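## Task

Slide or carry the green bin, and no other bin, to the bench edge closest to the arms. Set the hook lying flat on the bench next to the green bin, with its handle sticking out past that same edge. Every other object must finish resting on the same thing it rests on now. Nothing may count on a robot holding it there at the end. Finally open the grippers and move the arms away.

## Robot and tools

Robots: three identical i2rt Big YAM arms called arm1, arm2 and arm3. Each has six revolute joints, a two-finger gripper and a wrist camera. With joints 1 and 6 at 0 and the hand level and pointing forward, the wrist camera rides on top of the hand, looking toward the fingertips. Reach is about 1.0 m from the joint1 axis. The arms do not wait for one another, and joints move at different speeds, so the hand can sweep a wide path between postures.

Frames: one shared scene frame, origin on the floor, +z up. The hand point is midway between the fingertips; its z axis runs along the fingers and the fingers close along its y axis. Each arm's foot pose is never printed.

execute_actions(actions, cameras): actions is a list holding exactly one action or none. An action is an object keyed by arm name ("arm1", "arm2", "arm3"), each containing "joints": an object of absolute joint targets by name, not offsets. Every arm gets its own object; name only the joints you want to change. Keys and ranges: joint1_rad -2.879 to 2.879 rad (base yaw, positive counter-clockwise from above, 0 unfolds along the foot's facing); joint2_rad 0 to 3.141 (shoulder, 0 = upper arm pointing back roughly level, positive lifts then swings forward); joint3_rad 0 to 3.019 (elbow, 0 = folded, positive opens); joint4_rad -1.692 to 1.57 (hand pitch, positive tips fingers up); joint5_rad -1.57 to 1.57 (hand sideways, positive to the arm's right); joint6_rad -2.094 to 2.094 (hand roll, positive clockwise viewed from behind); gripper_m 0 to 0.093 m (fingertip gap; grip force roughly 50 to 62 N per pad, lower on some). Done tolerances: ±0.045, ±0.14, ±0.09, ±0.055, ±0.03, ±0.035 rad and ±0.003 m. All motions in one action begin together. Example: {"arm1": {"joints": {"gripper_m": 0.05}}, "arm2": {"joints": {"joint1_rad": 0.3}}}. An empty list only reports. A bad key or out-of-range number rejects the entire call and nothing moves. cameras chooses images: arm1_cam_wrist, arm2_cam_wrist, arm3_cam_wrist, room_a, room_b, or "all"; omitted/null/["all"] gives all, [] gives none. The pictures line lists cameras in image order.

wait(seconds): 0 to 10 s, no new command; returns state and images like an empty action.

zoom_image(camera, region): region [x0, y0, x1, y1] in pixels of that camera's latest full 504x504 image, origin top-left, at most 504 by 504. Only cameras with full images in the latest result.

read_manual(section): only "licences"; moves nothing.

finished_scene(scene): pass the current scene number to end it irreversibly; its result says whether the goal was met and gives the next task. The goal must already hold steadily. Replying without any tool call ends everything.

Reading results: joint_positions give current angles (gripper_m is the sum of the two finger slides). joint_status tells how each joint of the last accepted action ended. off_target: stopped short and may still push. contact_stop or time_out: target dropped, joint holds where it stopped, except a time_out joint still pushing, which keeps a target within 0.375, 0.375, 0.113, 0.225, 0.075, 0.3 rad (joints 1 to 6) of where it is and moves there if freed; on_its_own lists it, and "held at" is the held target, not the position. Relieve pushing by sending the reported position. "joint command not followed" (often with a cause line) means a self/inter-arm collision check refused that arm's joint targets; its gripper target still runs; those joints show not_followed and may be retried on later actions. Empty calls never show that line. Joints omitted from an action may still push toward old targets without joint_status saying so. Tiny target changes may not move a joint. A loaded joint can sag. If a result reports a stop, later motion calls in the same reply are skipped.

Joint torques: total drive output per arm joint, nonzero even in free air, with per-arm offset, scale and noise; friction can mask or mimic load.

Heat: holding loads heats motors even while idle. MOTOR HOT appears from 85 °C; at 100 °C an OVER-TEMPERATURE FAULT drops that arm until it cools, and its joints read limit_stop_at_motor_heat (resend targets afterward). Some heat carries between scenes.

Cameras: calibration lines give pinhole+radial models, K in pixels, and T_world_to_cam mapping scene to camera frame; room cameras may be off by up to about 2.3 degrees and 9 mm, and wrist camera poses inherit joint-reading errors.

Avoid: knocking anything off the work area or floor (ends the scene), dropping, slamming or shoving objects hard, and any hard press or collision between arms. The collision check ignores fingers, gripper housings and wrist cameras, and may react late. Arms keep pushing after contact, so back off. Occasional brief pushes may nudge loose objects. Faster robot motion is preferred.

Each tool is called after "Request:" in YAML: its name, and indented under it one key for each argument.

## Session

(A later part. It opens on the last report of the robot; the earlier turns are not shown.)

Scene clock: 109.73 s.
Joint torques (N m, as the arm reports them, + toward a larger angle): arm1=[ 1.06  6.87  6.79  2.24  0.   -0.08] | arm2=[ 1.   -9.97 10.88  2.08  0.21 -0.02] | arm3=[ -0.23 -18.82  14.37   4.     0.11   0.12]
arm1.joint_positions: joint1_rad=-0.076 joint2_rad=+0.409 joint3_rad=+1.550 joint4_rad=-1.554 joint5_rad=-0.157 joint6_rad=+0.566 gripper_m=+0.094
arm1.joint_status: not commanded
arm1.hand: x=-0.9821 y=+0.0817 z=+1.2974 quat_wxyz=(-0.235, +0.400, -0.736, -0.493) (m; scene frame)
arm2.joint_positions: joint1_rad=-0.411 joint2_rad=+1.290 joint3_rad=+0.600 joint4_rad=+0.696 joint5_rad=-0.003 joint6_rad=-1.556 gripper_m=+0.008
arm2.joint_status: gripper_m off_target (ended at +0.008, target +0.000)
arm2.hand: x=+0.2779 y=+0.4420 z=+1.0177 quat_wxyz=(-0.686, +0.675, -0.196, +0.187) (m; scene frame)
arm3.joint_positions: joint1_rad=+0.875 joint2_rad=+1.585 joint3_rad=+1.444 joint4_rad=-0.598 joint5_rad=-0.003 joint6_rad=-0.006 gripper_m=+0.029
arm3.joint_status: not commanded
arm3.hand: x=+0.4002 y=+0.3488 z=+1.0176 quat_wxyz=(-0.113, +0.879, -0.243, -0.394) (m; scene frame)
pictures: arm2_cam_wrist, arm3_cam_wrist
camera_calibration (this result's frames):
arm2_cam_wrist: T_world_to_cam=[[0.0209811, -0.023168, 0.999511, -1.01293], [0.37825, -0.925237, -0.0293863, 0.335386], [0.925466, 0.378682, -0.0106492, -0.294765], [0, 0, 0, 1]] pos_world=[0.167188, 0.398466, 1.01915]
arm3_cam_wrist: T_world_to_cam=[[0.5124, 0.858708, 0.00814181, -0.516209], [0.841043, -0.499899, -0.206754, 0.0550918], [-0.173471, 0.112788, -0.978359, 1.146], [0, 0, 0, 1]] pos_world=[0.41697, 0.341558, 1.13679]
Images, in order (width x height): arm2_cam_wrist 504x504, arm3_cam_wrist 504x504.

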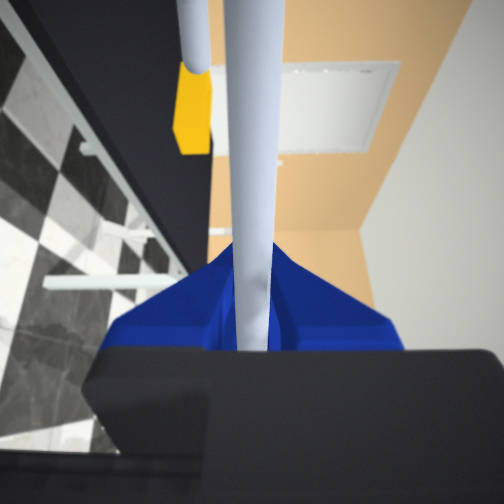

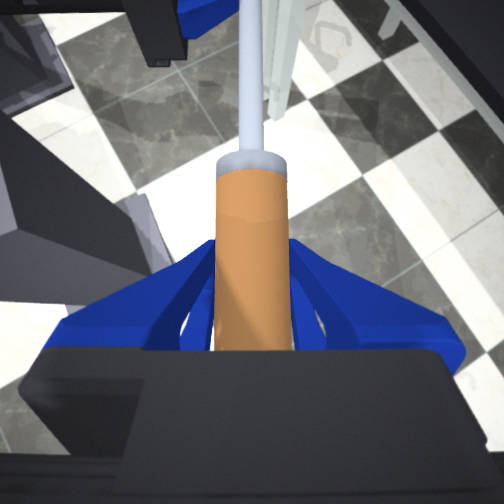

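Request:
execute_actions:
  actions:
    - {"arm3":{"joints":{"gripper_m":0.093}},"arm1":{"joints":{"joint1_rad":-0.977,"joint2_rad":1.1,"joint3_rad":0.65,"joint4_rad":0.5,"joint5_rad":0,"joint6_rad":0}}}
  cameras: ["arm3_cam_wrist"]

Request:
execute_actions:
  actions:
    - {"arm3":{"joints":{"joint2_rad":0.9}}}
  cameras: ["room_a"]

Request:
execute_actions:
  actions:
    - {"arm2":{"joints":{"joint6_rad":1.571}},"arm3":{"joints":{"joint1_rad":0}}}
  cameras: ["room_a","arm2_cam_wrist"]

Scene clock: 119.50 s.
Joint torques (N m, as the arm reports them, + toward a larger angle): arm1=[ 0.73 -7.    9.58  2.98  0.08 -0.1 ] | arm2=[  0.93 -11.13  10.81   2.07   0.19  -0.04] | arm3=[  0.4  -17.08  14.3    2.85   0.1    0.12]
arm1.joint_positions: joint1_rad=-0.974 joint2_rad=+1.113 joint3_rad=+0.647 joint4_rad=+0.481 joint5_rad=-0.001 joint6_rad=+0.007 gripper_m=+0.094
arm1.joint_status: all done
arm1.hand: x=-0.5372 y=+0.2591 z=+1.0378 quat_wxyz=(-0.685, +0.194, -0.674, -0.196) (m; scene frame)
arm2.joint_positions: joint1_rad=-0.411 joint2_rad=+1.300 joint3_rad=+0.600 joint4_rad=+0.696 joint5_rad=-0.002 joint6_rad=-1.556 gripper_m=+0.008
arm2.joint_status: not commanded
arm2.hand: x=+0.2787 y=+0.4430 z=+1.0131 quat_wxyz=(-0.683, +0.678, -0.197, +0.186) (m; scene frame)
arm3.joint_positions: joint1_rad=+0.875 joint2_rad=+1.560 joint3_rad=+1.444 joint4_rad=-0.575 joint5_rad=-0.003 joint6_rad=-0.006 gripper_m=+0.093
arm3.joint_status: all done
arm3.hand: x=+0.4006 y=+0.3485 z=+1.0374 quat_wxyz=(-0.119, +0.869, -0.240, -0.415) (m; scene frame)
pictures: arm3_cam_wrist
camera_calibration (this result's frames):
arm3_cam_wrist: T_world_to_cam=[[0.512525, 0.858629, 0.00860899, -0.516767], [0.831725, -0.493924, -0.253521, 0.10882], [-0.213428, 0.137096, -0.967292, 1.16158], [0, 0, 0, 1]] pos_world=[0.422262, 0.338212, 1.15563]
Images, in order (width x height): arm3_cam_wrist 504x504.

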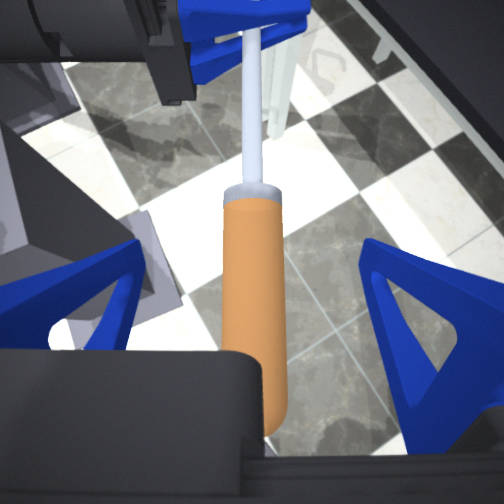

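Scene clock: 121.13 s.
Joint torques (N m, as the arm reports them, + toward a larger angle): arm1=[ 0.77 -7.02  9.57  2.97  0.08 -0.1 ] | arm2=[  0.72 -11.19  10.76   2.05   0.18  -0.02] | arm3=[ 0.32 -3.42 10.67  2.49  0.12  0.12]
arm1.joint_positions: joint1_rad=-0.974 joint2_rad=+1.113 joint3_rad=+0.647 joint4_rad=+0.481 joint5_rad=-0.001 joint6_rad=+0.007 gripper_m=+0.094
arm1.joint_status: not commanded
arm1.hand: x=-0.5372 y=+0.2591 z=+1.0378 quat_wxyz=(-0.685, +0.194, -0.674, -0.196) (m; scene frame)
arm2.joint_positions: joint1_rad=-0.411 joint2_rad=+1.300 joint3_rad=+0.600 joint4_rad=+0.696 joint5_rad=-0.002 joint6_rad=-1.556 gripper_m=+0.008
arm2.joint_status: not commanded
arm2.hand: x=+0.2787 y=+0.4430 z=+1.0131 quat_wxyz=(-0.683, +0.678, -0.197, +0.186) (m; scene frame)
arm3.joint_positions: joint1_rad=+0.875 joint2_rad=+0.902 joint3_rad=+1.469 joint4_rad=-0.563 joint5_rad=-0.003 joint6_rad=-0.006 gripper_m=+0.093
arm3.joint_status: all done
arm3.hand: x=+0.6141 y=+0.2159 z=+1.4015 quat_wxyz=(-0.196, +0.676, -0.185, -0.686) (m; scene frame)
pictures: room_a
Images, in order (width x height): room_a 504x504.

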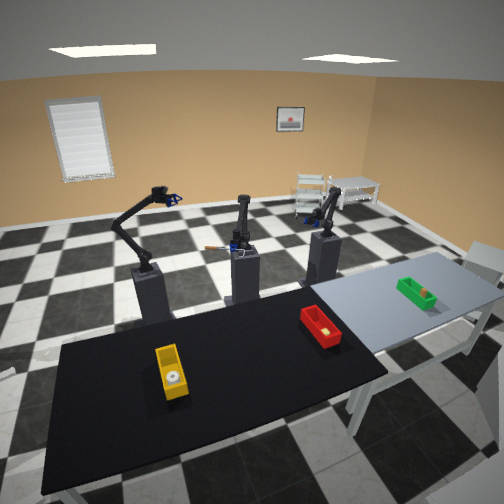

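Scene clock: 123.90 s.
Joint torques (N m, as the arm reports them, + toward a larger angle): arm1=[ 0.75 -6.99  9.56  2.98  0.08 -0.1 ] | arm2=[  0.88 -11.22  10.82   2.1    0.2    0.25] | arm3=[-0.18 -3.15 10.82  2.5  -0.01  0.11]
arm1.joint_positions: joint1_rad=-0.974 joint2_rad=+1.113 joint3_rad=+0.647 joint4_rad=+0.481 joint5_rad=-0.001 joint6_rad=+0.007 gripper_m=+0.094
arm1.joint_status: not commanded
arm1.hand: x=-0.5372 y=+0.2591 z=+1.0378 quat_wxyz=(-0.685, +0.194, -0.674, -0.196) (m; scene frame)
arm2.joint_positions: joint1_rad=-0.411 joint2_rad=+1.300 joint3_rad=+0.600 joint4_rad=+0.696 joint5_rad=-0.002 joint6_rad=+1.542 gripper_m=+0.008
arm2.joint_status: all done
arm2.hand: x=+0.2787 y=+0.4430 z=+1.0131 quat_wxyz=(-0.201, -0.182, -0.682, -0.679) (m; scene frame)
arm3.joint_positions: joint1_rad=+0.002 joint2_rad=+0.902 joint3_rad=+1.469 joint4_rad=-0.563 joint5_rad=-0.001 joint6_rad=-0.006 gripper_m=+0.093
arm3.joint_status: all done
arm3.hand: x=+0.9022 y=+0.4070 z=+1.4012 quat_wxyz=(-0.465, +0.531, -0.457, -0.541) (m; scene frame)
pictures: arm2_cam_wrist, room_a
camera_calibration (this result's frames):
arm2_cam_wrist: T_world_to_cam=[[0.0151424, -0.00207741, -0.999883, 1.00948], [-0.996101, -0.0869547, -0.0149044, 0.332855], [-0.0869136, 0.99621, -0.00338601, -0.294752], [0, 0, 0, 1]] pos_world=[0.290654, 0.324675, 1.01333]
Images, in order (width x height): arm2_cam_wrist 504x504, room_a 504x504.

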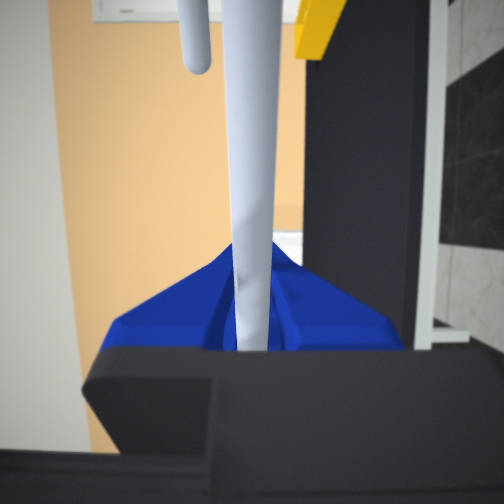

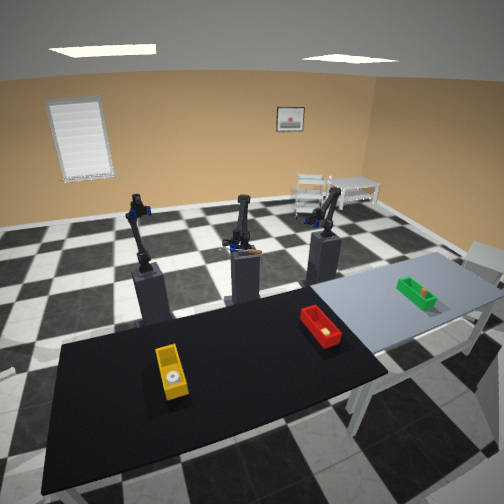

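Request:
execute_actions:
  actions:
    - {"arm2":{"joints":{"joint1_rad":0.689}},"arm1":{"joints":{"joint2_rad":1.17,"joint4_rad":0.53}}}
  cameras: ["room_b","arm1_cam_wrist"]

Scene clock: 127.80 s.
Joint torques (N m, as the arm reports them, + toward a larger angle): arm1=[ 0.71 -6.06  9.43  2.89  0.08 -0.1 ] | arm2=[  0.12 -11.56  10.83   2.06   0.21   0.24] | arm3=[ 0.34 -3.17 10.74  2.58 -0.02  0.15]
arm1.joint_positions: joint1_rad=-0.974 joint2_rad=+1.164 joint3_rad=+0.646 joint4_rad=+0.512 joint5_rad=-0.001 joint6_rad=+0.007 gripper_m=+0.094
arm1.joint_status: all done
arm1.hand: x=-0.5290 y=+0.2639 z=+1.0205 quat_wxyz=(-0.678, +0.196, -0.681, -0.194) (m; scene frame)
arm2.joint_positions: joint1_rad=+0.694 joint2_rad=+1.303 joint3_rad=+0.600 joint4_rad=+0.696 joint5_rad=-0.003 joint6_rad=+1.542 gripper_m=+0.008
arm2.joint_status: all done
arm2.hand: x=-0.2715 y=+0.4423 z=+1.0107 quat_wxyz=(+0.183, +0.206, -0.677, -0.682) (m; scene frame)
arm3.joint_positions: joint1_rad=+0.002 joint2_rad=+0.902 joint3_rad=+1.469 joint4_rad=-0.563 joint5_rad=-0.001 joint6_rad=-0.006 gripper_m=+0.093
arm3.joint_status: not commanded
arm3.hand: x=+0.9022 y=+0.4070 z=+1.4012 quat_wxyz=(-0.465, +0.531, -0.457, -0.541) (m; scene frame)
pictures: arm1_cam_wrist, room_b
camera_calibration (this result's frames):
arm1_cam_wrist: T_world_to_cam=[[0.537594, -0.843177, -0.00667488, 0.517708], [-0.487185, -0.30414, -0.818626, 0.665788], [0.688217, 0.443341, -0.574287, 0.960881], [0, 0, 0, 1]] pos_world=[-0.615249, 0.213014, 1.10031]
Images, in order (width x height): arm1_cam_wrist 504x504, room_b 504x504.

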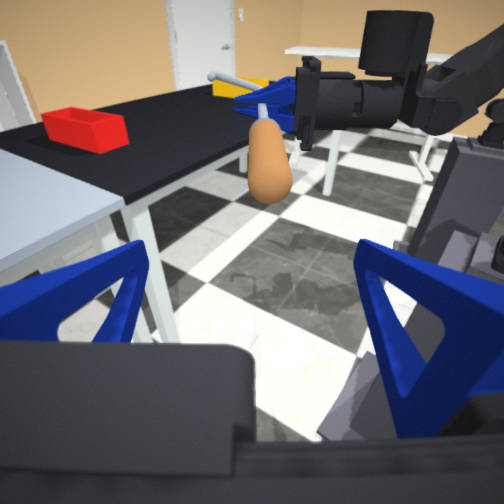

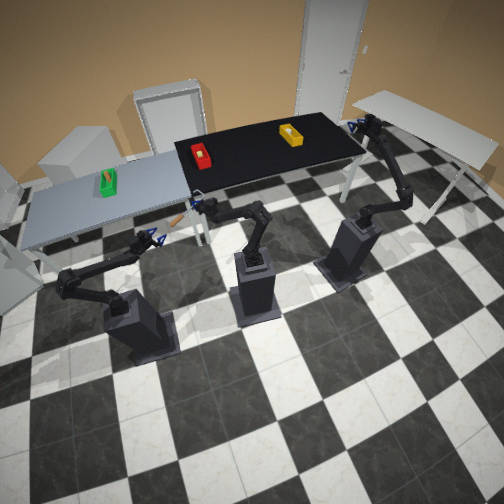

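Request:
execute_actions:
  actions:
    - {"arm1":{"joints":{"joint1_rad":-0.995,"joint2_rad":1.59,"joint3_rad":1.085,"joint4_rad":0.54}}}
  cameras: ["room_a","arm1_cam_wrist"]

Request:
zoom_image:
  camera: "room_a"
  region: [250, 190, 350, 265]

Scene clock: 134.90 s.
Joint torques (N m, as the arm reports them, + toward a larger angle): arm1=[  0.28 -11.26  13.21   2.83   0.08  -0.1 ] | arm2=[  0.77 -11.69  10.8    2.13   0.01   0.3 ] | arm3=[-0.21 -3.7  10.67  2.41  0.    0.13]
arm1.joint_positions: joint1_rad=-0.988 joint2_rad=+1.575 joint3_rad=+1.031 joint4_rad=+0.524 joint5_rad=-0.001 joint6_rad=+0.007 gripper_m=+0.094
arm1.joint_status: all done
arm1.hand: x=-0.3954 y=+0.3367 z=+1.0127 quat_wxyz=(-0.675, +0.193, -0.687, -0.188) (m; scene frame)
arm2.joint_positions: joint1_rad=+0.686 joint2_rad=+1.305 joint3_rad=+0.600 joint4_rad=+0.694 joint5_rad=+0.003 joint6_rad=+1.538 gripper_m=+0.008
arm2.joint_status: not commanded
arm2.hand: x=-0.2672 y=+0.4453 z=+1.0089 quat_wxyz=(+0.176, +0.203, -0.680, -0.682) (m; scene frame)
arm3.joint_positions: joint1_rad=+0.002 joint2_rad=+0.902 joint3_rad=+1.469 joint4_rad=-0.563 joint5_rad=-0.001 joint6_rad=-0.006 gripper_m=+0.093
arm3.joint_status: not commanded
arm3.hand: x=+0.9022 y=+0.4070 z=+1.4012 quat_wxyz=(-0.465, +0.531, -0.457, -0.541) (m; scene frame)
pictures: arm1_cam_wrist, room_a
camera_calibration (this result's frames):
arm1_cam_wrist: T_world_to_cam=[[0.526108, -0.850393, -0.00645191, 0.504793], [-0.500573, -0.303536, -0.810736, 0.733161], [0.687486, 0.429764, -0.585376, 0.847713], [0, 0, 0, 1]] pos_world=[-0.481366, 0.287497, 1.09389]
Images, in order (width x height): arm1_cam_wrist 504x504, room_a 504x504.

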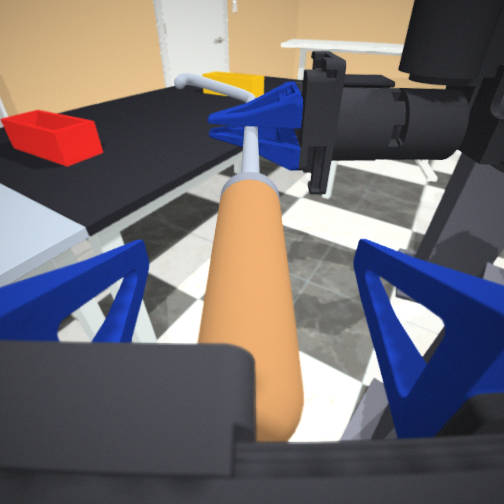

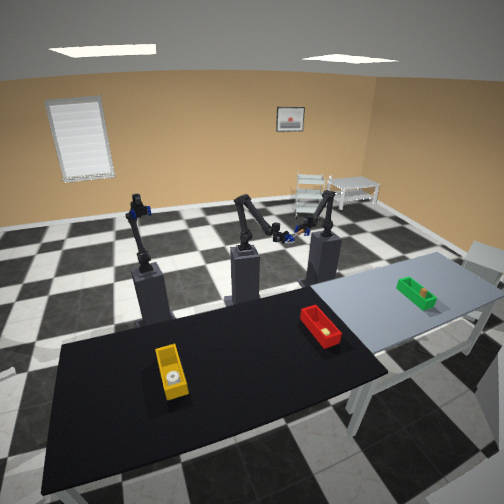

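Region (250, 190, 350, 265) of room_a's 504x504 image, scaled by 5.040, with more detail than that image has; it fills the top 378 rows of this view, and the rest is white.

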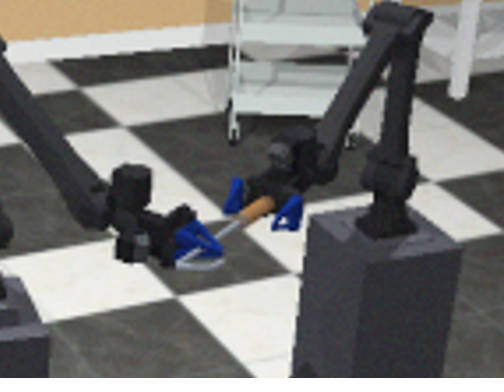

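Request:
execute_actions:
  actions:
    - {"arm1":{"joints":{"gripper_m":0}}}
  cameras: ["arm1_cam_wrist"]

Scene clock: 137.67 s.
Joint torques (N m, as the arm reports them, + toward a larger angle): arm1=[  0.27 -11.44  13.21   2.83   0.1   -0.08] | arm2=[  0.69 -11.6   10.77   2.19   0.01   0.29] | arm3=[ 0.26 -3.07 10.66  2.42  0.01  0.14]
arm1.joint_positions: joint1_rad=-0.988 joint2_rad=+1.575 joint3_rad=+1.031 joint4_rad=+0.524 joint5_rad=-0.002 joint6_rad=+0.006 gripper_m=+0.029
arm1.joint_status: gripper_m off_target (ended at +0.029, target +0.000)
arm1.hand: x=-0.3954 y=+0.3367 z=+1.0127 quat_wxyz=(-0.675, +0.193, -0.687, -0.188) (m; scene frame)
arm2.joint_positions: joint1_rad=+0.686 joint2_rad=+1.305 joint3_rad=+0.600 joint4_rad=+0.694 joint5_rad=+0.003 joint6_rad=+1.538 gripper_m=+0.008
arm2.joint_status: not commanded
arm2.hand: x=-0.2673 y=+0.4453 z=+1.0089 quat_wxyz=(+0.176, +0.203, -0.680, -0.682) (m; scene frame)
arm3.joint_positions: joint1_rad=+0.002 joint2_rad=+0.902 joint3_rad=+1.469 joint4_rad=-0.563 joint5_rad=-0.001 joint6_rad=-0.006 gripper_m=+0.093
arm3.joint_status: not commanded
arm3.hand: x=+0.9022 y=+0.4070 z=+1.4012 quat_wxyz=(-0.465, +0.531, -0.457, -0.541) (m; scene frame)
pictures: arm1_cam_wrist
camera_calibration (this result's frames):
arm1_cam_wrist: T_world_to_cam=[[0.526446, -0.850189, -0.005696, 0.504159], [-0.500138, -0.304259, -0.810733, 0.733574], [0.687544, 0.429656, -0.585388, 0.847783], [0, 0, 0, 1]] pos_world=[-0.481412, 0.287571, 1.09389]
Images, in order (width x height): arm1_cam_wrist 504x504.

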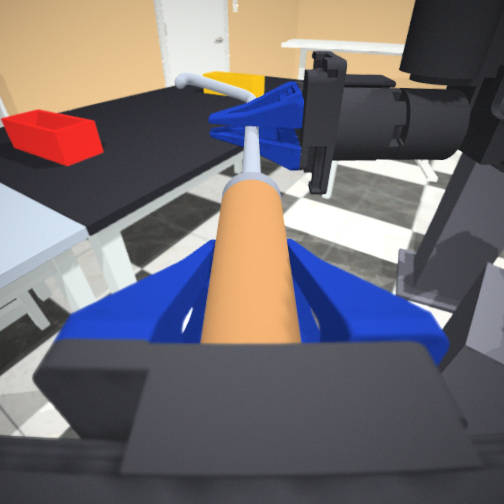

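Request:
execute_actions:
  actions:
    - {"arm2":{"joints":{"gripper_m":0.07}}}
  cameras: []

Request:
execute_actions:
  actions:
    - {"arm2":{"joints":{"joint2_rad":0.62,"joint3_rad":0.25,"joint4_rad":0.4}}}
  cameras: ["arm1_cam_wrist"]

Request:
execute_actions:
  actions:
    - {"arm1":{"joints":{"joint1_rad":0.0,"joint6_rad":-1.8}}}
  cameras: ["arm1_cam_wrist"]

Request:
execute_actions:
  actions:
    - {"arm1":{"joints":{"joint2_rad":2.04,"joint3_rad":1.7,"joint4_rad":0.45}},"arm2":{"joints":{"joint1_rad":0,"joint6_rad":0}}}
  cameras: ["arm1_cam_wrist","room_a","room_b"]

Request:
zoom_image:
  camera: "room_a"
  region: [330, 200, 470, 320]

Scene clock: 144.93 s.
Joint torques (N m, as the arm reports them, + toward a larger angle): arm1=[  0.6  -14.42  12.99   2.98   0.09  -0.06] | arm2=[  0.89 -11.54  10.73   2.17   0.01   0.02] | arm3=[-0.03 -3.19 10.73  2.58  0.02  0.12]
arm1.joint_positions: joint1_rad=-0.988 joint2_rad=+1.608 joint3_rad=+1.031 joint4_rad=+0.522 joint5_rad=-0.002 joint6_rad=+0.004 gripper_m=+0.029
arm1.joint_status: not commanded
arm1.hand: x=-0.3907 y=+0.3393 z=+0.9909 quat_wxyz=(-0.663, +0.197, -0.698, -0.183) (m; scene frame)
arm2.joint_positions: joint1_rad=+0.685 joint2_rad=+1.305 joint3_rad=+0.600 joint4_rad=+0.694 joint5_rad=+0.003 joint6_rad=+1.562 gripper_m=+0.070
arm2.joint_status: all done
arm2.hand: x=-0.2671 y=+0.4454 z=+1.0090 quat_wxyz=(+0.184, +0.195, -0.682, -0.680) (m; scene frame)
arm3.joint_positions: joint1_rad=+0.002 joint2_rad=+0.902 joint3_rad=+1.469 joint4_rad=-0.563 joint5_rad=-0.001 joint6_rad=-0.006 gripper_m=+0.093
arm3.joint_status: not commanded
arm3.hand: x=+0.9022 y=+0.4070 z=+1.4012 quat_wxyz=(-0.465, +0.531, -0.457, -0.541) (m; scene frame)
pictures: none
No camera images: the call's "cameras" was empty. Leave "cameras" out to get every camera's image.

Scene clock: 146.27 s.
Joint torques (N m, as the arm reports them, + toward a larger angle): arm1=[  0.49 -14.25  13.01   3.02   0.    -0.06] | arm2=[ 0.8  -2.31  9.09  1.19  0.03  0.03] | arm3=[ 0.23 -3.79 10.78  2.53  0.01  0.13]
arm1.joint_positions: joint1_rad=-0.990 joint2_rad=+1.608 joint3_rad=+1.031 joint4_rad=+0.520 joint5_rad=+0.001 joint6_rad=+0.004 gripper_m=+0.029
arm1.joint_status: not commanded
arm1.hand: x=-0.3898 y=+0.3379 z=+0.9905 quat_wxyz=(-0.663, +0.196, -0.699, -0.182) (m; scene frame)
arm2.joint_positions: joint1_rad=+0.685 joint2_rad=+0.621 joint3_rad=+0.258 joint4_rad=+0.411 joint5_rad=+0.002 joint6_rad=+1.562 gripper_m=+0.070
arm2.joint_status: all done
arm2.hand: x=-0.1797 y=+0.3012 z=+1.0269 quat_wxyz=(+0.190, +0.189, -0.662, -0.700) (m; scene frame)
arm3.joint_positions: joint1_rad=+0.002 joint2_rad=+0.902 joint3_rad=+1.469 joint4_rad=-0.563 joint5_rad=-0.001 joint6_rad=-0.006 gripper_m=+0.093
arm3.joint_status: not commanded
arm3.hand: x=+0.9022 y=+0.4070 z=+1.4012 quat_wxyz=(-0.465, +0.531, -0.457, -0.541) (m; scene frame)
pictures: arm1_cam_wrist
camera_calibration (this result's frames):
arm1_cam_wrist: T_world_to_cam=[[0.522504, -0.852629, -0.00367284, 0.499379], [-0.526117, -0.319017, -0.788308, 0.691327], [0.670962, 0.413826, -0.61527, 0.858886], [0, 0, 0, 1]] pos_world=[-0.473489, 0.2909, 1.07526]
Images, in order (width x height): arm1_cam_wrist 504x504.

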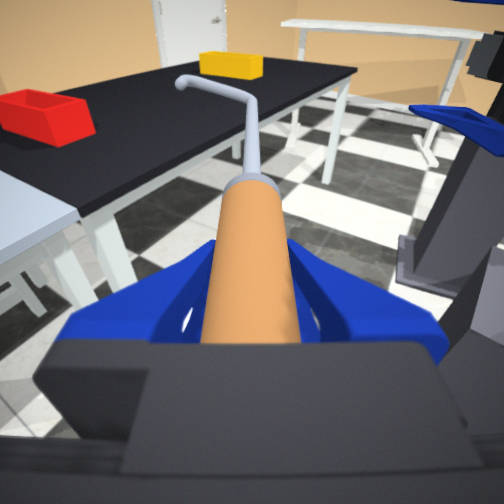

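Scene clock: 148.53 s.
Joint torques (N m, as the arm reports them, + toward a larger angle): arm1=[  0.42 -14.85  12.97   3.03   0.11   0.1 ] | arm2=[ 0.85 -2.48  9.02  1.22  0.03  0.02] | arm3=[ 0.25 -3.6  10.8   2.41  0.01  0.14]
arm1.joint_positions: joint1_rad=+0.007 joint2_rad=+1.615 joint3_rad=+1.031 joint4_rad=+0.520 joint5_rad=-0.002 joint6_rad=-1.798 gripper_m=+0.029
arm1.joint_status: all done
arm1.hand: x=-0.9418 y=+0.6633 z=+0.9798 quat_wxyz=(-0.675, +0.728, +0.074, +0.090) (m; scene frame)
arm2.joint_positions: joint1_rad=+0.685 joint2_rad=+0.621 joint3_rad=+0.258 joint4_rad=+0.411 joint5_rad=+0.002 joint6_rad=+1.562 gripper_m=+0.070
arm2.joint_status: not commanded
arm2.hand: x=-0.1797 y=+0.3012 z=+1.0269 quat_wxyz=(+0.190, +0.189, -0.662, -0.700) (m; scene frame)
arm3.joint_positions: joint1_rad=+0.002 joint2_rad=+0.902 joint3_rad=+1.469 joint4_rad=-0.563 joint5_rad=-0.001 joint6_rad=-0.006 gripper_m=+0.093
arm3.joint_status: not commanded
arm3.hand: x=+0.9022 y=+0.4070 z=+1.4012 quat_wxyz=(-0.465, +0.531, -0.457, -0.541) (m; scene frame)
pictures: arm1_cam_wrist
camera_calibration (this result's frames):
arm1_cam_wrist: T_world_to_cam=[[-0.220058, 0.0856636, 0.971718, -1.21224], [0.781915, -0.58011, 0.228215, 0.905453], [0.583253, 0.810021, 0.0606763, 0.0803013], [0, 0, 0, 1]] pos_world=[-1.02159, 0.564061, 0.966449]
Images, in order (width x height): arm1_cam_wrist 504x504.

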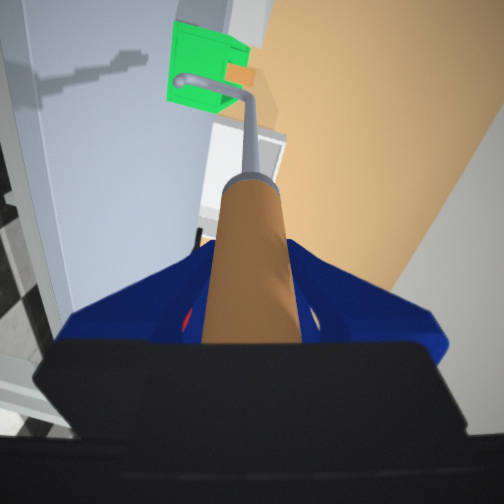

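Scene clock: 150.70 s.
Joint torques (N m, as the arm reports them, + toward a larger angle): arm1=[  0.35 -22.94  16.14   3.15   0.1    0.09] | arm2=[ 0.25 -2.5   9.06  1.22  0.11 -0.08] | arm3=[ 0.07 -3.5  10.62  2.6   0.03  0.1 ]
arm1.joint_positions: joint1_rad=+0.007 joint2_rad=+2.080 joint3_rad=+1.613 joint4_rad=+0.427 joint5_rad=-0.002 joint6_rad=-1.799 gripper_m=+0.029
arm1.joint_status: all done
arm1.hand: x=-0.9357 y=+0.8449 z=+0.9450 quat_wxyz=(-0.684, +0.720, +0.074, +0.091) (m; scene frame)
arm2.joint_positions: joint1_rad=+0.003 joint2_rad=+0.621 joint3_rad=+0.258 joint4_rad=+0.411 joint5_rad=+0.000 joint6_rad=+0.010 gripper_m=+0.070
arm2.joint_status: all done
arm2.hand: x=+0.0536 y=+0.3491 z=+1.0275 quat_wxyz=(-0.545, +0.449, -0.521, -0.480) (m; scene frame)
arm3.joint_positions: joint1_rad=+0.002 joint2_rad=+0.902 joint3_rad=+1.469 joint4_rad=-0.563 joint5_rad=-0.001 joint6_rad=-0.006 gripper_m=+0.093
arm3.joint_status: not commanded
arm3.hand: x=+0.9022 y=+0.4070 z=+1.4012 quat_wxyz=(-0.465, +0.531, -0.457, -0.541) (m; scene frame)
pictures: arm1_cam_wrist, room_a, room_b
camera_calibration (this result's frames):
arm1_cam_wrist: T_world_to_cam=[[-0.221937, 0.062374, 0.973064, -1.17596], [0.781389, -0.585561, 0.215754, 1.02979], [0.583246, 0.808225, 0.0812192, -0.0861665], [0, 0, 0, 1]] pos_world=[-1.0154, 0.745994, 0.929104]
Images, in order (width x height): arm1_cam_wrist 504x504, room_a 504x504, room_b 504x504.

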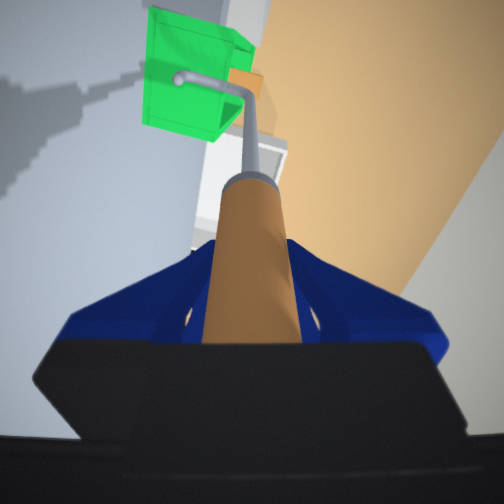

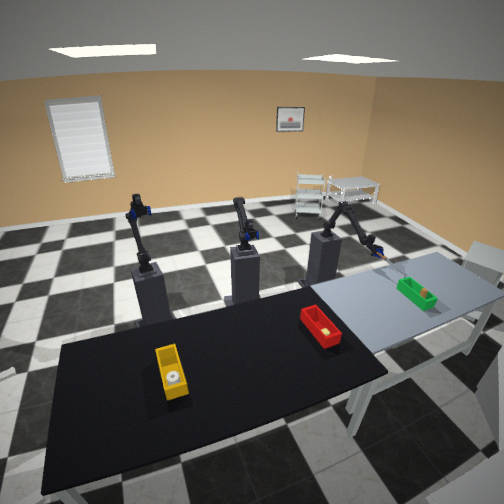

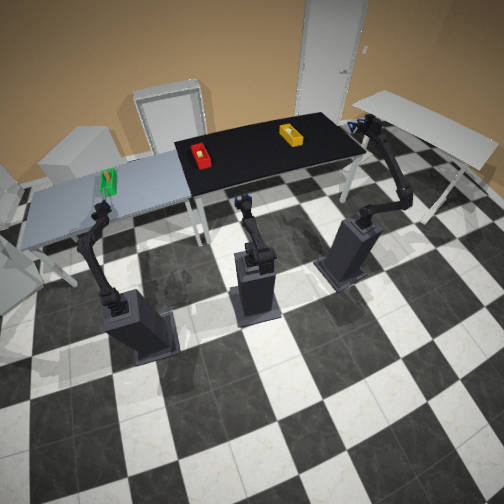

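Region (330, 200, 470, 320) of room_a's 504x504 image, scaled by 3.600, with more detail than that image has; it fills the top 432 rows of this view, and the rest is white.

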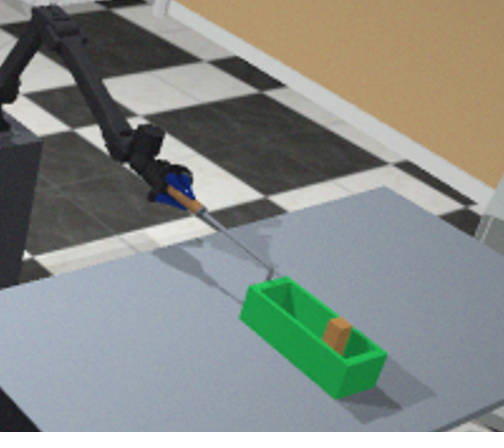

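Request:
execute_actions:
  actions:
    - {"arm1":{"joints":{"joint1_rad":0.025,"joint2_rad":2.1,"joint3_rad":1.95,"joint4_rad":0.3}}}
  cameras: []

Request:
execute_actions:
  actions:
    - {"arm1":{"joints":{"joint2_rad":2.3,"joint3_rad":2.18,"joint4_rad":0.23}}}
  cameras: ["arm1_cam_wrist","room_a","room_b"]

Request:
zoom_image:
  camera: "room_a"
  region: [360, 230, 460, 320]

Request:
zoom_image:
  camera: "room_b"
  region: [70, 150, 150, 230]

Scene clock: 161.43 s.
Joint torques (N m, as the arm reports them, + toward a larger angle): arm1=[  1.07 -24.29  16.18   3.17   0.1    0.1 ] | arm2=[ 0.57 -2.38  9.03  1.2   0.11 -0.08] | arm3=[ 0.23 -3.71 10.84  2.48  0.04  0.09]
arm1.joint_positions: joint1_rad=+0.020 joint2_rad=+2.140 joint3_rad=+1.871 joint4_rad=+0.276 joint5_rad=-0.002 joint6_rad=-1.800 gripper_m=+0.029
arm1.joint_status: all done
arm1.hand: x=-0.9462 y=+0.8905 z=+1.0117 quat_wxyz=(-0.701, +0.703, +0.077, +0.089) (m; scene frame)
arm2.joint_positions: joint1_rad=+0.003 joint2_rad=+0.621 joint3_rad=+0.258 joint4_rad=+0.411 joint5_rad=+0.000 joint6_rad=+0.010 gripper_m=+0.070
arm2.joint_status: not commanded
arm2.hand: x=+0.0536 y=+0.3491 z=+1.0275 quat_wxyz=(-0.545, +0.450, -0.521, -0.479) (m; scene frame)
arm3.joint_positions: joint1_rad=+0.002 joint2_rad=+0.902 joint3_rad=+1.469 joint4_rad=-0.563 joint5_rad=-0.001 joint6_rad=-0.006 gripper_m=+0.093
arm3.joint_status: not commanded
arm3.hand: x=+0.9022 y=+0.4070 z=+1.4012 quat_wxyz=(-0.465, +0.531, -0.457, -0.541) (m; scene frame)
pictures: none
No camera images: the call's "cameras" was empty. Leave "cameras" out to get every camera's image.

Scene clock: 162.47 s.
Joint torques (N m, as the arm reports them, + toward a larger angle): arm1=[  1.3  -25.51  16.8    2.97   0.03   0.09] | arm2=[ 0.25 -2.45  9.    1.24  0.1  -0.08] | arm3=[-0.56 -3.47 10.65  2.6   0.02  0.12]
arm1.joint_positions: joint1_rad=+0.020 joint2_rad=+2.327 joint3_rad=+2.094 joint4_rad=+0.212 joint5_rad=+0.000 joint6_rad=-1.800 gripper_m=+0.029
arm1.joint_status: all done
arm1.hand: x=-0.9446 y=+0.9413 z=+0.9644 quat_wxyz=(-0.691, +0.713, +0.077, +0.089) (m; scene frame)
arm2.joint_positions: joint1_rad=+0.003 joint2_rad=+0.621 joint3_rad=+0.258 joint4_rad=+0.411 joint5_rad=+0.000 joint6_rad=+0.010 gripper_m=+0.070
arm2.joint_status: not commanded
arm2.hand: x=+0.0536 y=+0.3491 z=+1.0275 quat_wxyz=(-0.545, +0.450, -0.521, -0.479) (m; scene frame)
arm3.joint_positions: joint1_rad=+0.002 joint2_rad=+0.902 joint3_rad=+1.469 joint4_rad=-0.563 joint5_rad=-0.001 joint6_rad=-0.006 gripper_m=+0.093
arm3.joint_status: not commanded
arm3.hand: x=+0.9022 y=+0.4070 z=+1.4012 quat_wxyz=(-0.465, +0.531, -0.457, -0.541) (m; scene frame)
pictures: arm1_cam_wrist, room_a, room_b
camera_calibration (this result's frames):
arm1_cam_wrist: T_world_to_cam=[[-0.223721, 0.0414002, 0.973774, -1.18547], [0.787667, -0.580764, 0.205655, 1.10024], [0.574047, 0.813018, 0.0973198, -0.189178], [0, 0, 0, 1]] pos_world=[-1.02324, 0.841861, 0.946518]
Images, in order (width x height): arm1_cam_wrist 504x504, room_a 504x504, room_b 504x504.

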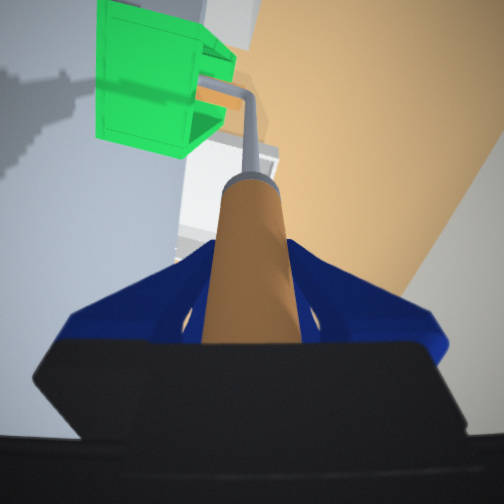

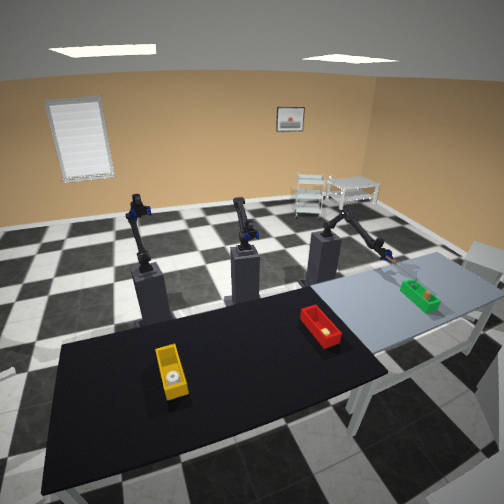

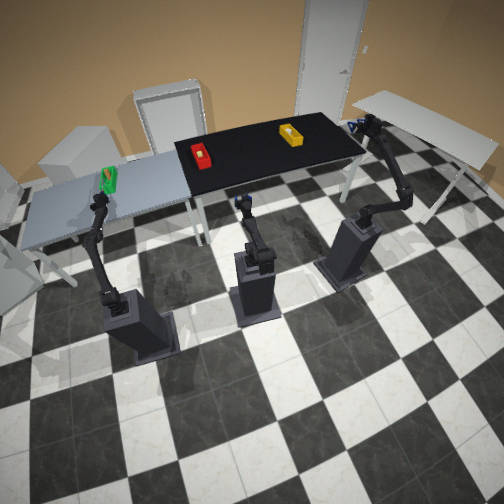

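Region (360, 230, 460, 320) of room_a's 504x504 image, scaled by 5.040, with more detail than that image has; it fills the top 454 rows of this view, and the rest is white.

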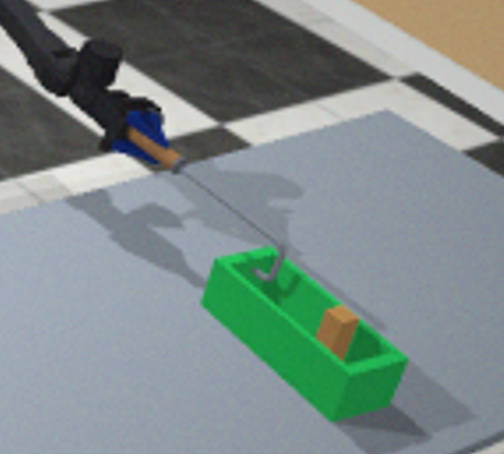

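Region (70, 150, 150, 230) of room_b's 504x504 image, scaled by 6.300, with more detail than that image has.

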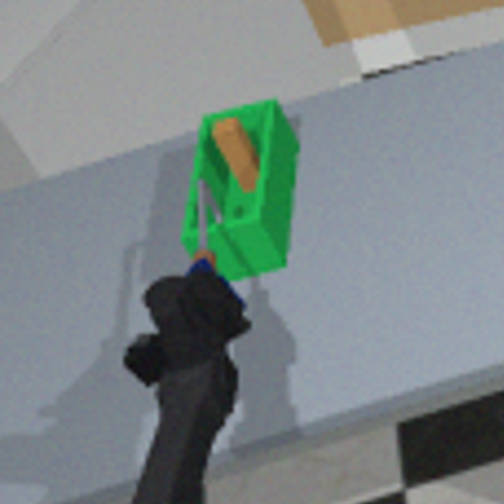

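Request:
execute_actions:
  actions:
    - {"arm1":{"joints":{"joint2_rad":2.34,"joint3_rad":2.04,"joint4_rad":0.31}}}
  cameras: ["arm1_cam_wrist"]

Scene clock: 169.57 s.
Joint torques (N m, as the arm reports them, + toward a larger angle): arm1=[  1.56 -23.87  11.47   3.11   0.04   0.09] | arm2=[ 0.23 -2.4   9.03  1.29  0.1  -0.07] | arm3=[ 0.46 -3.33 10.85  2.5   0.04  0.12]
arm1.joint_positions: joint1_rad=+0.020 joint2_rad=+2.351 joint3_rad=+2.018 joint4_rad=+0.287 joint5_rad=+0.000 joint6_rad=-1.800 gripper_m=+0.029
arm1.joint_status: all done
arm1.hand: x=-0.9445 y=+0.9357 z=+0.9143 quat_wxyz=(-0.683, +0.721, +0.078, +0.087) (m; scene frame)
arm2.joint_positions: joint1_rad=+0.003 joint2_rad=+0.621 joint3_rad=+0.258 joint4_rad=+0.411 joint5_rad=+0.000 joint6_rad=+0.010 gripper_m=+0.070
arm2.joint_status: not commanded
arm2.hand: x=+0.0536 y=+0.3491 z=+1.0275 quat_wxyz=(-0.545, +0.450, -0.521, -0.479) (m; scene frame)
arm3.joint_positions: joint1_rad=+0.002 joint2_rad=+0.902 joint3_rad=+1.469 joint4_rad=-0.563 joint5_rad=-0.001 joint6_rad=-0.006 gripper_m=+0.093
arm3.joint_status: not commanded
arm3.hand: x=+0.9022 y=+0.4070 z=+1.4012 quat_wxyz=(-0.465, +0.531, -0.457, -0.541) (m; scene frame)
pictures: arm1_cam_wrist
camera_calibration (this result's frames):
arm1_cam_wrist: T_world_to_cam=[[-0.223255, 0.0651066, 0.972583, -1.15709], [0.787904, -0.575395, 0.219381, 1.08978], [0.573903, 0.81528, 0.0771624, -0.163585], [0, 0, 0, 1]] pos_world=[-1.02309, 0.835757, 0.898908]
Images, in order (width x height): arm1_cam_wrist 504x504.

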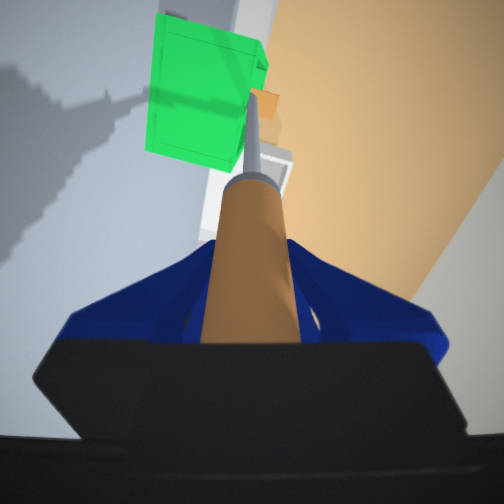

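Request:
execute_actions:
  actions:
    - {"arm1":{"joints":{"joint2_rad":2.14,"joint3_rad":1.76,"joint4_rad":0.44}}}
  cameras: ["arm1_cam_wrist"]

Request:
execute_actions:
  actions:
    - {"arm1":{"joints":{"joint2_rad":1.995,"joint3_rad":1.48,"joint4_rad":0.565}}}
  cameras: ["arm1_cam_wrist","room_a"]

Scene clock: 173.10 s.
Joint torques (N m, as the arm reports them, + toward a larger angle): arm1=[  1.3  -25.46  10.73   3.89   0.03   0.09] | arm2=[ 0.53 -2.58  9.07  1.21  0.13 -0.07] | arm3=[ 0.33 -3.74 10.75  2.62  0.01  0.14]
arm1.joint_positions: joint1_rad=+0.020 joint2_rad=+2.197 joint3_rad=+1.743 joint4_rad=+0.402 joint5_rad=+0.000 joint6_rad=-1.800 gripper_m=+0.029
arm1.joint_status: all done
arm1.hand: x=-0.9455 y=+0.8801 z=+0.9162 quat_wxyz=(-0.680, +0.724, +0.078, +0.087) (m; scene frame)
arm2.joint_positions: joint1_rad=+0.003 joint2_rad=+0.621 joint3_rad=+0.258 joint4_rad=+0.411 joint5_rad=+0.000 joint6_rad=+0.010 gripper_m=+0.070
arm2.joint_status: not commanded
arm2.hand: x=+0.0536 y=+0.3491 z=+1.0275 quat_wxyz=(-0.545, +0.450, -0.521, -0.479) (m; scene frame)
arm3.joint_positions: joint1_rad=+0.002 joint2_rad=+0.902 joint3_rad=+1.469 joint4_rad=-0.563 joint5_rad=-0.001 joint6_rad=-0.006 gripper_m=+0.093
arm3.joint_status: not commanded
arm3.hand: x=+0.9022 y=+0.4070 z=+1.4012 quat_wxyz=(-0.465, +0.531, -0.457, -0.541) (m; scene frame)
pictures: arm1_cam_wrist
camera_calibration (this result's frames):
arm1_cam_wrist: T_world_to_cam=[[-0.223125, 0.0715033, 0.972164, -1.16059], [0.787685, -0.574293, 0.223024, 1.05368], [0.574254, 0.815521, 0.0718169, -0.11278], [0, 0, 0, 1]] pos_world=[-1.02416, 0.780082, 0.901389]
Images, in order (width x height): arm1_cam_wrist 504x504.

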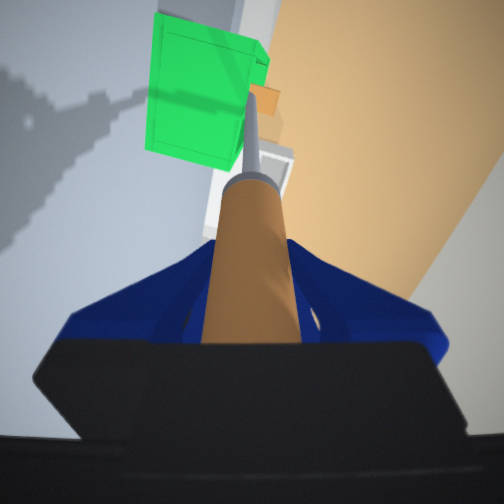

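Scene clock: 174.07 s.
Joint torques (N m, as the arm reports them, + toward a larger angle): arm1=[  1.4  -22.75   9.88   3.78   0.02   0.09] | arm2=[ 0.44 -2.44  9.02  1.27  0.12 -0.07] | arm3=[-0.27 -3.42 10.78  2.55  0.04  0.11]
arm1.joint_positions: joint1_rad=+0.020 joint2_rad=+2.047 joint3_rad=+1.466 joint4_rad=+0.529 joint5_rad=+0.000 joint6_rad=-1.800 gripper_m=+0.029
arm1.joint_status: all done
arm1.hand: x=-0.9468 y=+0.8131 z=+0.9126 quat_wxyz=(-0.680, +0.724, +0.078, +0.087) (m; scene frame)
arm2.joint_positions: joint1_rad=+0.003 joint2_rad=+0.621 joint3_rad=+0.258 joint4_rad=+0.411 joint5_rad=+0.000 joint6_rad=+0.010 gripper_m=+0.070
arm2.joint_status: not commanded
arm2.hand: x=+0.0536 y=+0.3491 z=+1.0275 quat_wxyz=(-0.545, +0.450, -0.521, -0.479) (m; scene frame)
arm3.joint_positions: joint1_rad=+0.002 joint2_rad=+0.902 joint3_rad=+1.469 joint4_rad=-0.563 joint5_rad=-0.001 joint6_rad=-0.006 gripper_m=+0.093
arm3.joint_status: not commanded
arm3.hand: x=+0.9022 y=+0.4070 z=+1.4012 quat_wxyz=(-0.465, +0.531, -0.457, -0.541) (m; scene frame)
pictures: arm1_cam_wrist, room_a
camera_calibration (this result's frames):
arm1_cam_wrist: T_world_to_cam=[[-0.223125, 0.0715033, 0.972164, -1.15268], [0.787685, -0.574293, 0.223024, 1.01702], [0.574254, 0.815521, 0.0718169, -0.057179], [0, 0, 0, 1]] pos_world=[-1.02544, 0.713116, 0.897877]
Images, in order (width x height): arm1_cam_wrist 504x504, room_a 504x504.

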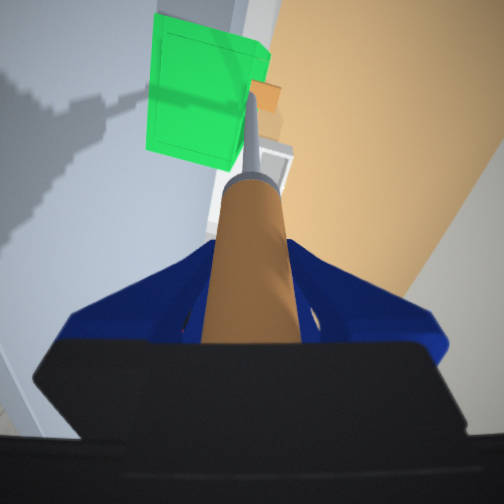

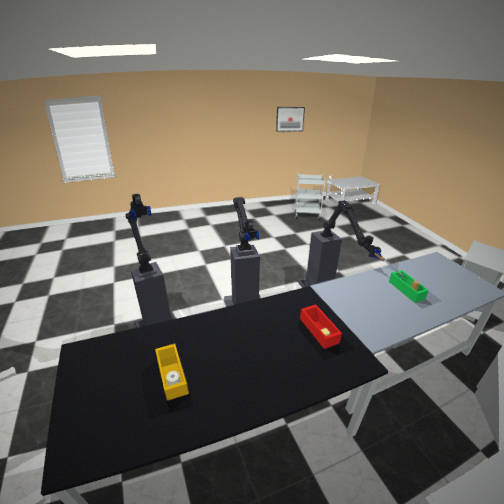

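Request:
execute_actions:
  actions:
    - {"arm1":{"joints":{"joint2_rad":1.75,"joint3_rad":1.066,"joint4_rad":0.735}}}
  cameras: ["arm1_cam_wrist"]

Request:
execute_actions:
  actions:
    - {"arm1":{"joints":{"joint2_rad":1.6,"joint3_rad":0.84,"joint4_rad":0.8}}}
  cameras: ["arm1_cam_wrist","room_b"]

Scene clock: 177.67 s.
Joint torques (N m, as the arm reports them, + toward a larger angle): arm1=[  1.37 -16.71  10.29   4.04   0.03   0.09] | arm2=[ 0.27 -2.37  9.03  1.24  0.1  -0.08] | arm3=[ 0.09 -3.4  10.78  2.47  0.02  0.14]
arm1.joint_positions: joint1_rad=+0.020 joint2_rad=+1.780 joint3_rad=+1.035 joint4_rad=+0.693 joint5_rad=+0.000 joint6_rad=-1.800 gripper_m=+0.029
arm1.joint_status: all done
arm1.hand: x=-0.9493 y=+0.6857 z=+0.9152 quat_wxyz=(-0.680, +0.724, +0.078, +0.087) (m; scene frame)
arm2.joint_positions: joint1_rad=+0.003 joint2_rad=+0.621 joint3_rad=+0.258 joint4_rad=+0.411 joint5_rad=+0.000 joint6_rad=+0.010 gripper_m=+0.070
arm2.joint_status: not commanded
arm2.hand: x=+0.0536 y=+0.3491 z=+1.0275 quat_wxyz=(-0.545, +0.450, -0.521, -0.479) (m; scene frame)
arm3.joint_positions: joint1_rad=+0.002 joint2_rad=+0.902 joint3_rad=+1.469 joint4_rad=-0.563 joint5_rad=-0.001 joint6_rad=-0.006 gripper_m=+0.093
arm3.joint_status: not commanded
arm3.hand: x=+0.9022 y=+0.4070 z=+1.4012 quat_wxyz=(-0.465, +0.531, -0.457, -0.541) (m; scene frame)
pictures: arm1_cam_wrist
camera_calibration (this result's frames):
arm1_cam_wrist: T_world_to_cam=[[-0.223125, 0.0715033, 0.972164, -1.14658], [0.787685, -0.574293, 0.223024, 0.945268], [0.574254, 0.815521, 0.0718169, 0.0479531], [0, 0, 0, 1]] pos_world=[-1.02794, 0.585738, 0.900401]
Images, in order (width x height): arm1_cam_wrist 504x504.

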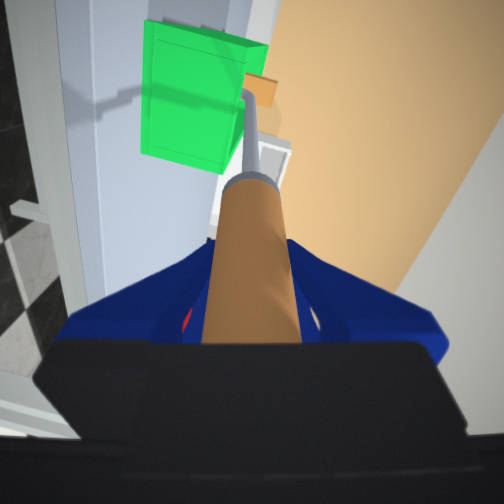

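Scene clock: 178.53 s.
Joint torques (N m, as the arm reports them, + toward a larger angle): arm1=[  1.38 -14.61   9.14   4.19   0.03   0.09] | arm2=[ 0.31 -2.44  8.99  1.29  0.12 -0.07] | arm3=[-0.01 -3.04 10.58  2.48  0.02  0.11]
arm1.joint_positions: joint1_rad=+0.020 joint2_rad=+1.639 joint3_rad=+0.817 joint4_rad=+0.755 joint5_rad=+0.000 joint6_rad=-1.800 gripper_m=+0.029
arm1.joint_status: all done
arm1.hand: x=-0.9507 y=+0.6133 z=+0.9085 quat_wxyz=(-0.675, +0.728, +0.079, +0.087) (m; scene frame)
arm2.joint_positions: joint1_rad=+0.003 joint2_rad=+0.621 joint3_rad=+0.258 joint4_rad=+0.411 joint5_rad=+0.000 joint6_rad=+0.010 gripper_m=+0.070
arm2.joint_status: not commanded
arm2.hand: x=+0.0536 y=+0.3491 z=+1.0275 quat_wxyz=(-0.545, +0.450, -0.521, -0.479) (m; scene frame)
arm3.joint_positions: joint1_rad=+0.002 joint2_rad=+0.902 joint3_rad=+1.469 joint4_rad=-0.563 joint5_rad=-0.001 joint6_rad=-0.006 gripper_m=+0.093
arm3.joint_status: not commanded
arm3.hand: x=+0.9022 y=+0.4070 z=+1.4012 quat_wxyz=(-0.465, +0.531, -0.457, -0.541) (m; scene frame)
pictures: arm1_cam_wrist, room_b
camera_calibration (this result's frames):
arm1_cam_wrist: T_world_to_cam=[[-0.222851, 0.0852345, 0.971119, -1.1424], [0.787697, -0.571159, 0.23089, 0.89722], [0.574343, 0.816402, 0.0601443, 0.118396], [0, 0, 0, 1]] pos_world=[-1.02932, 0.513168, 0.895123]
Images, in order (width x height): arm1_cam_wrist 504x504, room_b 504x504.

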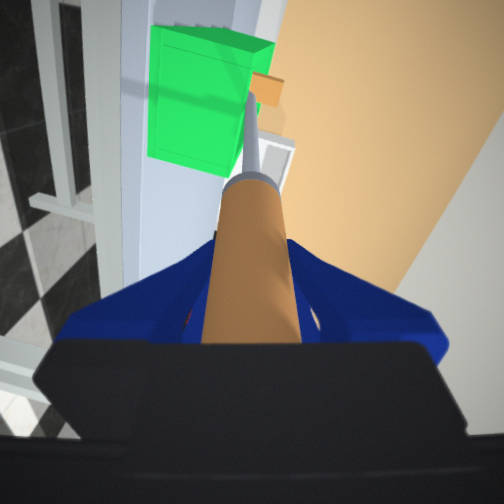

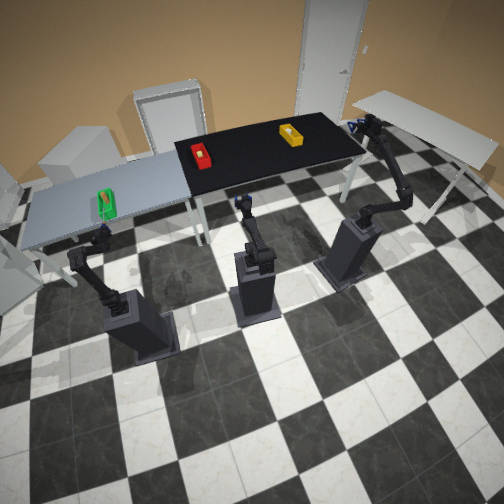

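Request:
execute_actions:
  actions:
    - {"arm1":{"joints":{"joint2_rad":1.555,"joint3_rad":0.79,"joint4_rad":0.82}}}
  cameras: ["arm1_cam_wrist"]

Scene clock: 182.30 s.
Joint torques (N m, as the arm reports them, + toward a larger angle): arm1=[  1.41 -14.61   9.07   4.22   0.03   0.09] | arm2=[ 0.36 -2.35  8.98  1.2   0.12 -0.07] | arm3=[ 0.07 -3.41 10.63  2.65  0.03  0.12]
arm1.joint_positions: joint1_rad=+0.020 joint2_rad=+1.606 joint3_rad=+0.766 joint4_rad=+0.775 joint5_rad=+0.000 joint6_rad=-1.800 gripper_m=+0.029
arm1.joint_status: all done
arm1.hand: x=-0.9510 y=+0.5960 z=+0.9075 quat_wxyz=(-0.676, +0.728, +0.079, +0.087) (m; scene frame)
arm2.joint_positions: joint1_rad=+0.003 joint2_rad=+0.621 joint3_rad=+0.258 joint4_rad=+0.411 joint5_rad=+0.000 joint6_rad=+0.010 gripper_m=+0.070
arm2.joint_status: not commanded
arm2.hand: x=+0.0536 y=+0.3491 z=+1.0275 quat_wxyz=(-0.545, +0.450, -0.521, -0.479) (m; scene frame)
arm3.joint_positions: joint1_rad=+0.002 joint2_rad=+0.902 joint3_rad=+1.469 joint4_rad=-0.563 joint5_rad=-0.001 joint6_rad=-0.006 gripper_m=+0.093
arm3.joint_status: not commanded
arm3.hand: x=+0.9022 y=+0.4070 z=+1.4012 quat_wxyz=(-0.465, +0.531, -0.457, -0.541) (m; scene frame)
pictures: arm1_cam_wrist
camera_calibration (this result's frames):
arm1_cam_wrist: T_world_to_cam=[[-0.222895, 0.0830088, 0.971302, -1.13896], [0.787695, -0.571675, 0.229617, 0.889248], [0.574329, 0.81627, 0.0620379, 0.131154], [0, 0, 0, 1]] pos_world=[-1.02965, 0.495848, 0.893954]
Images, in order (width x height): arm1_cam_wrist 504x504.

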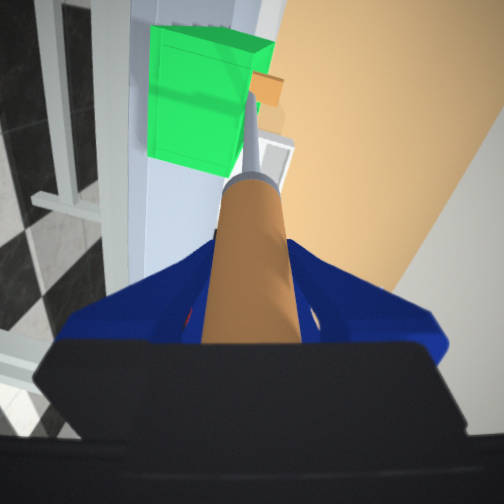

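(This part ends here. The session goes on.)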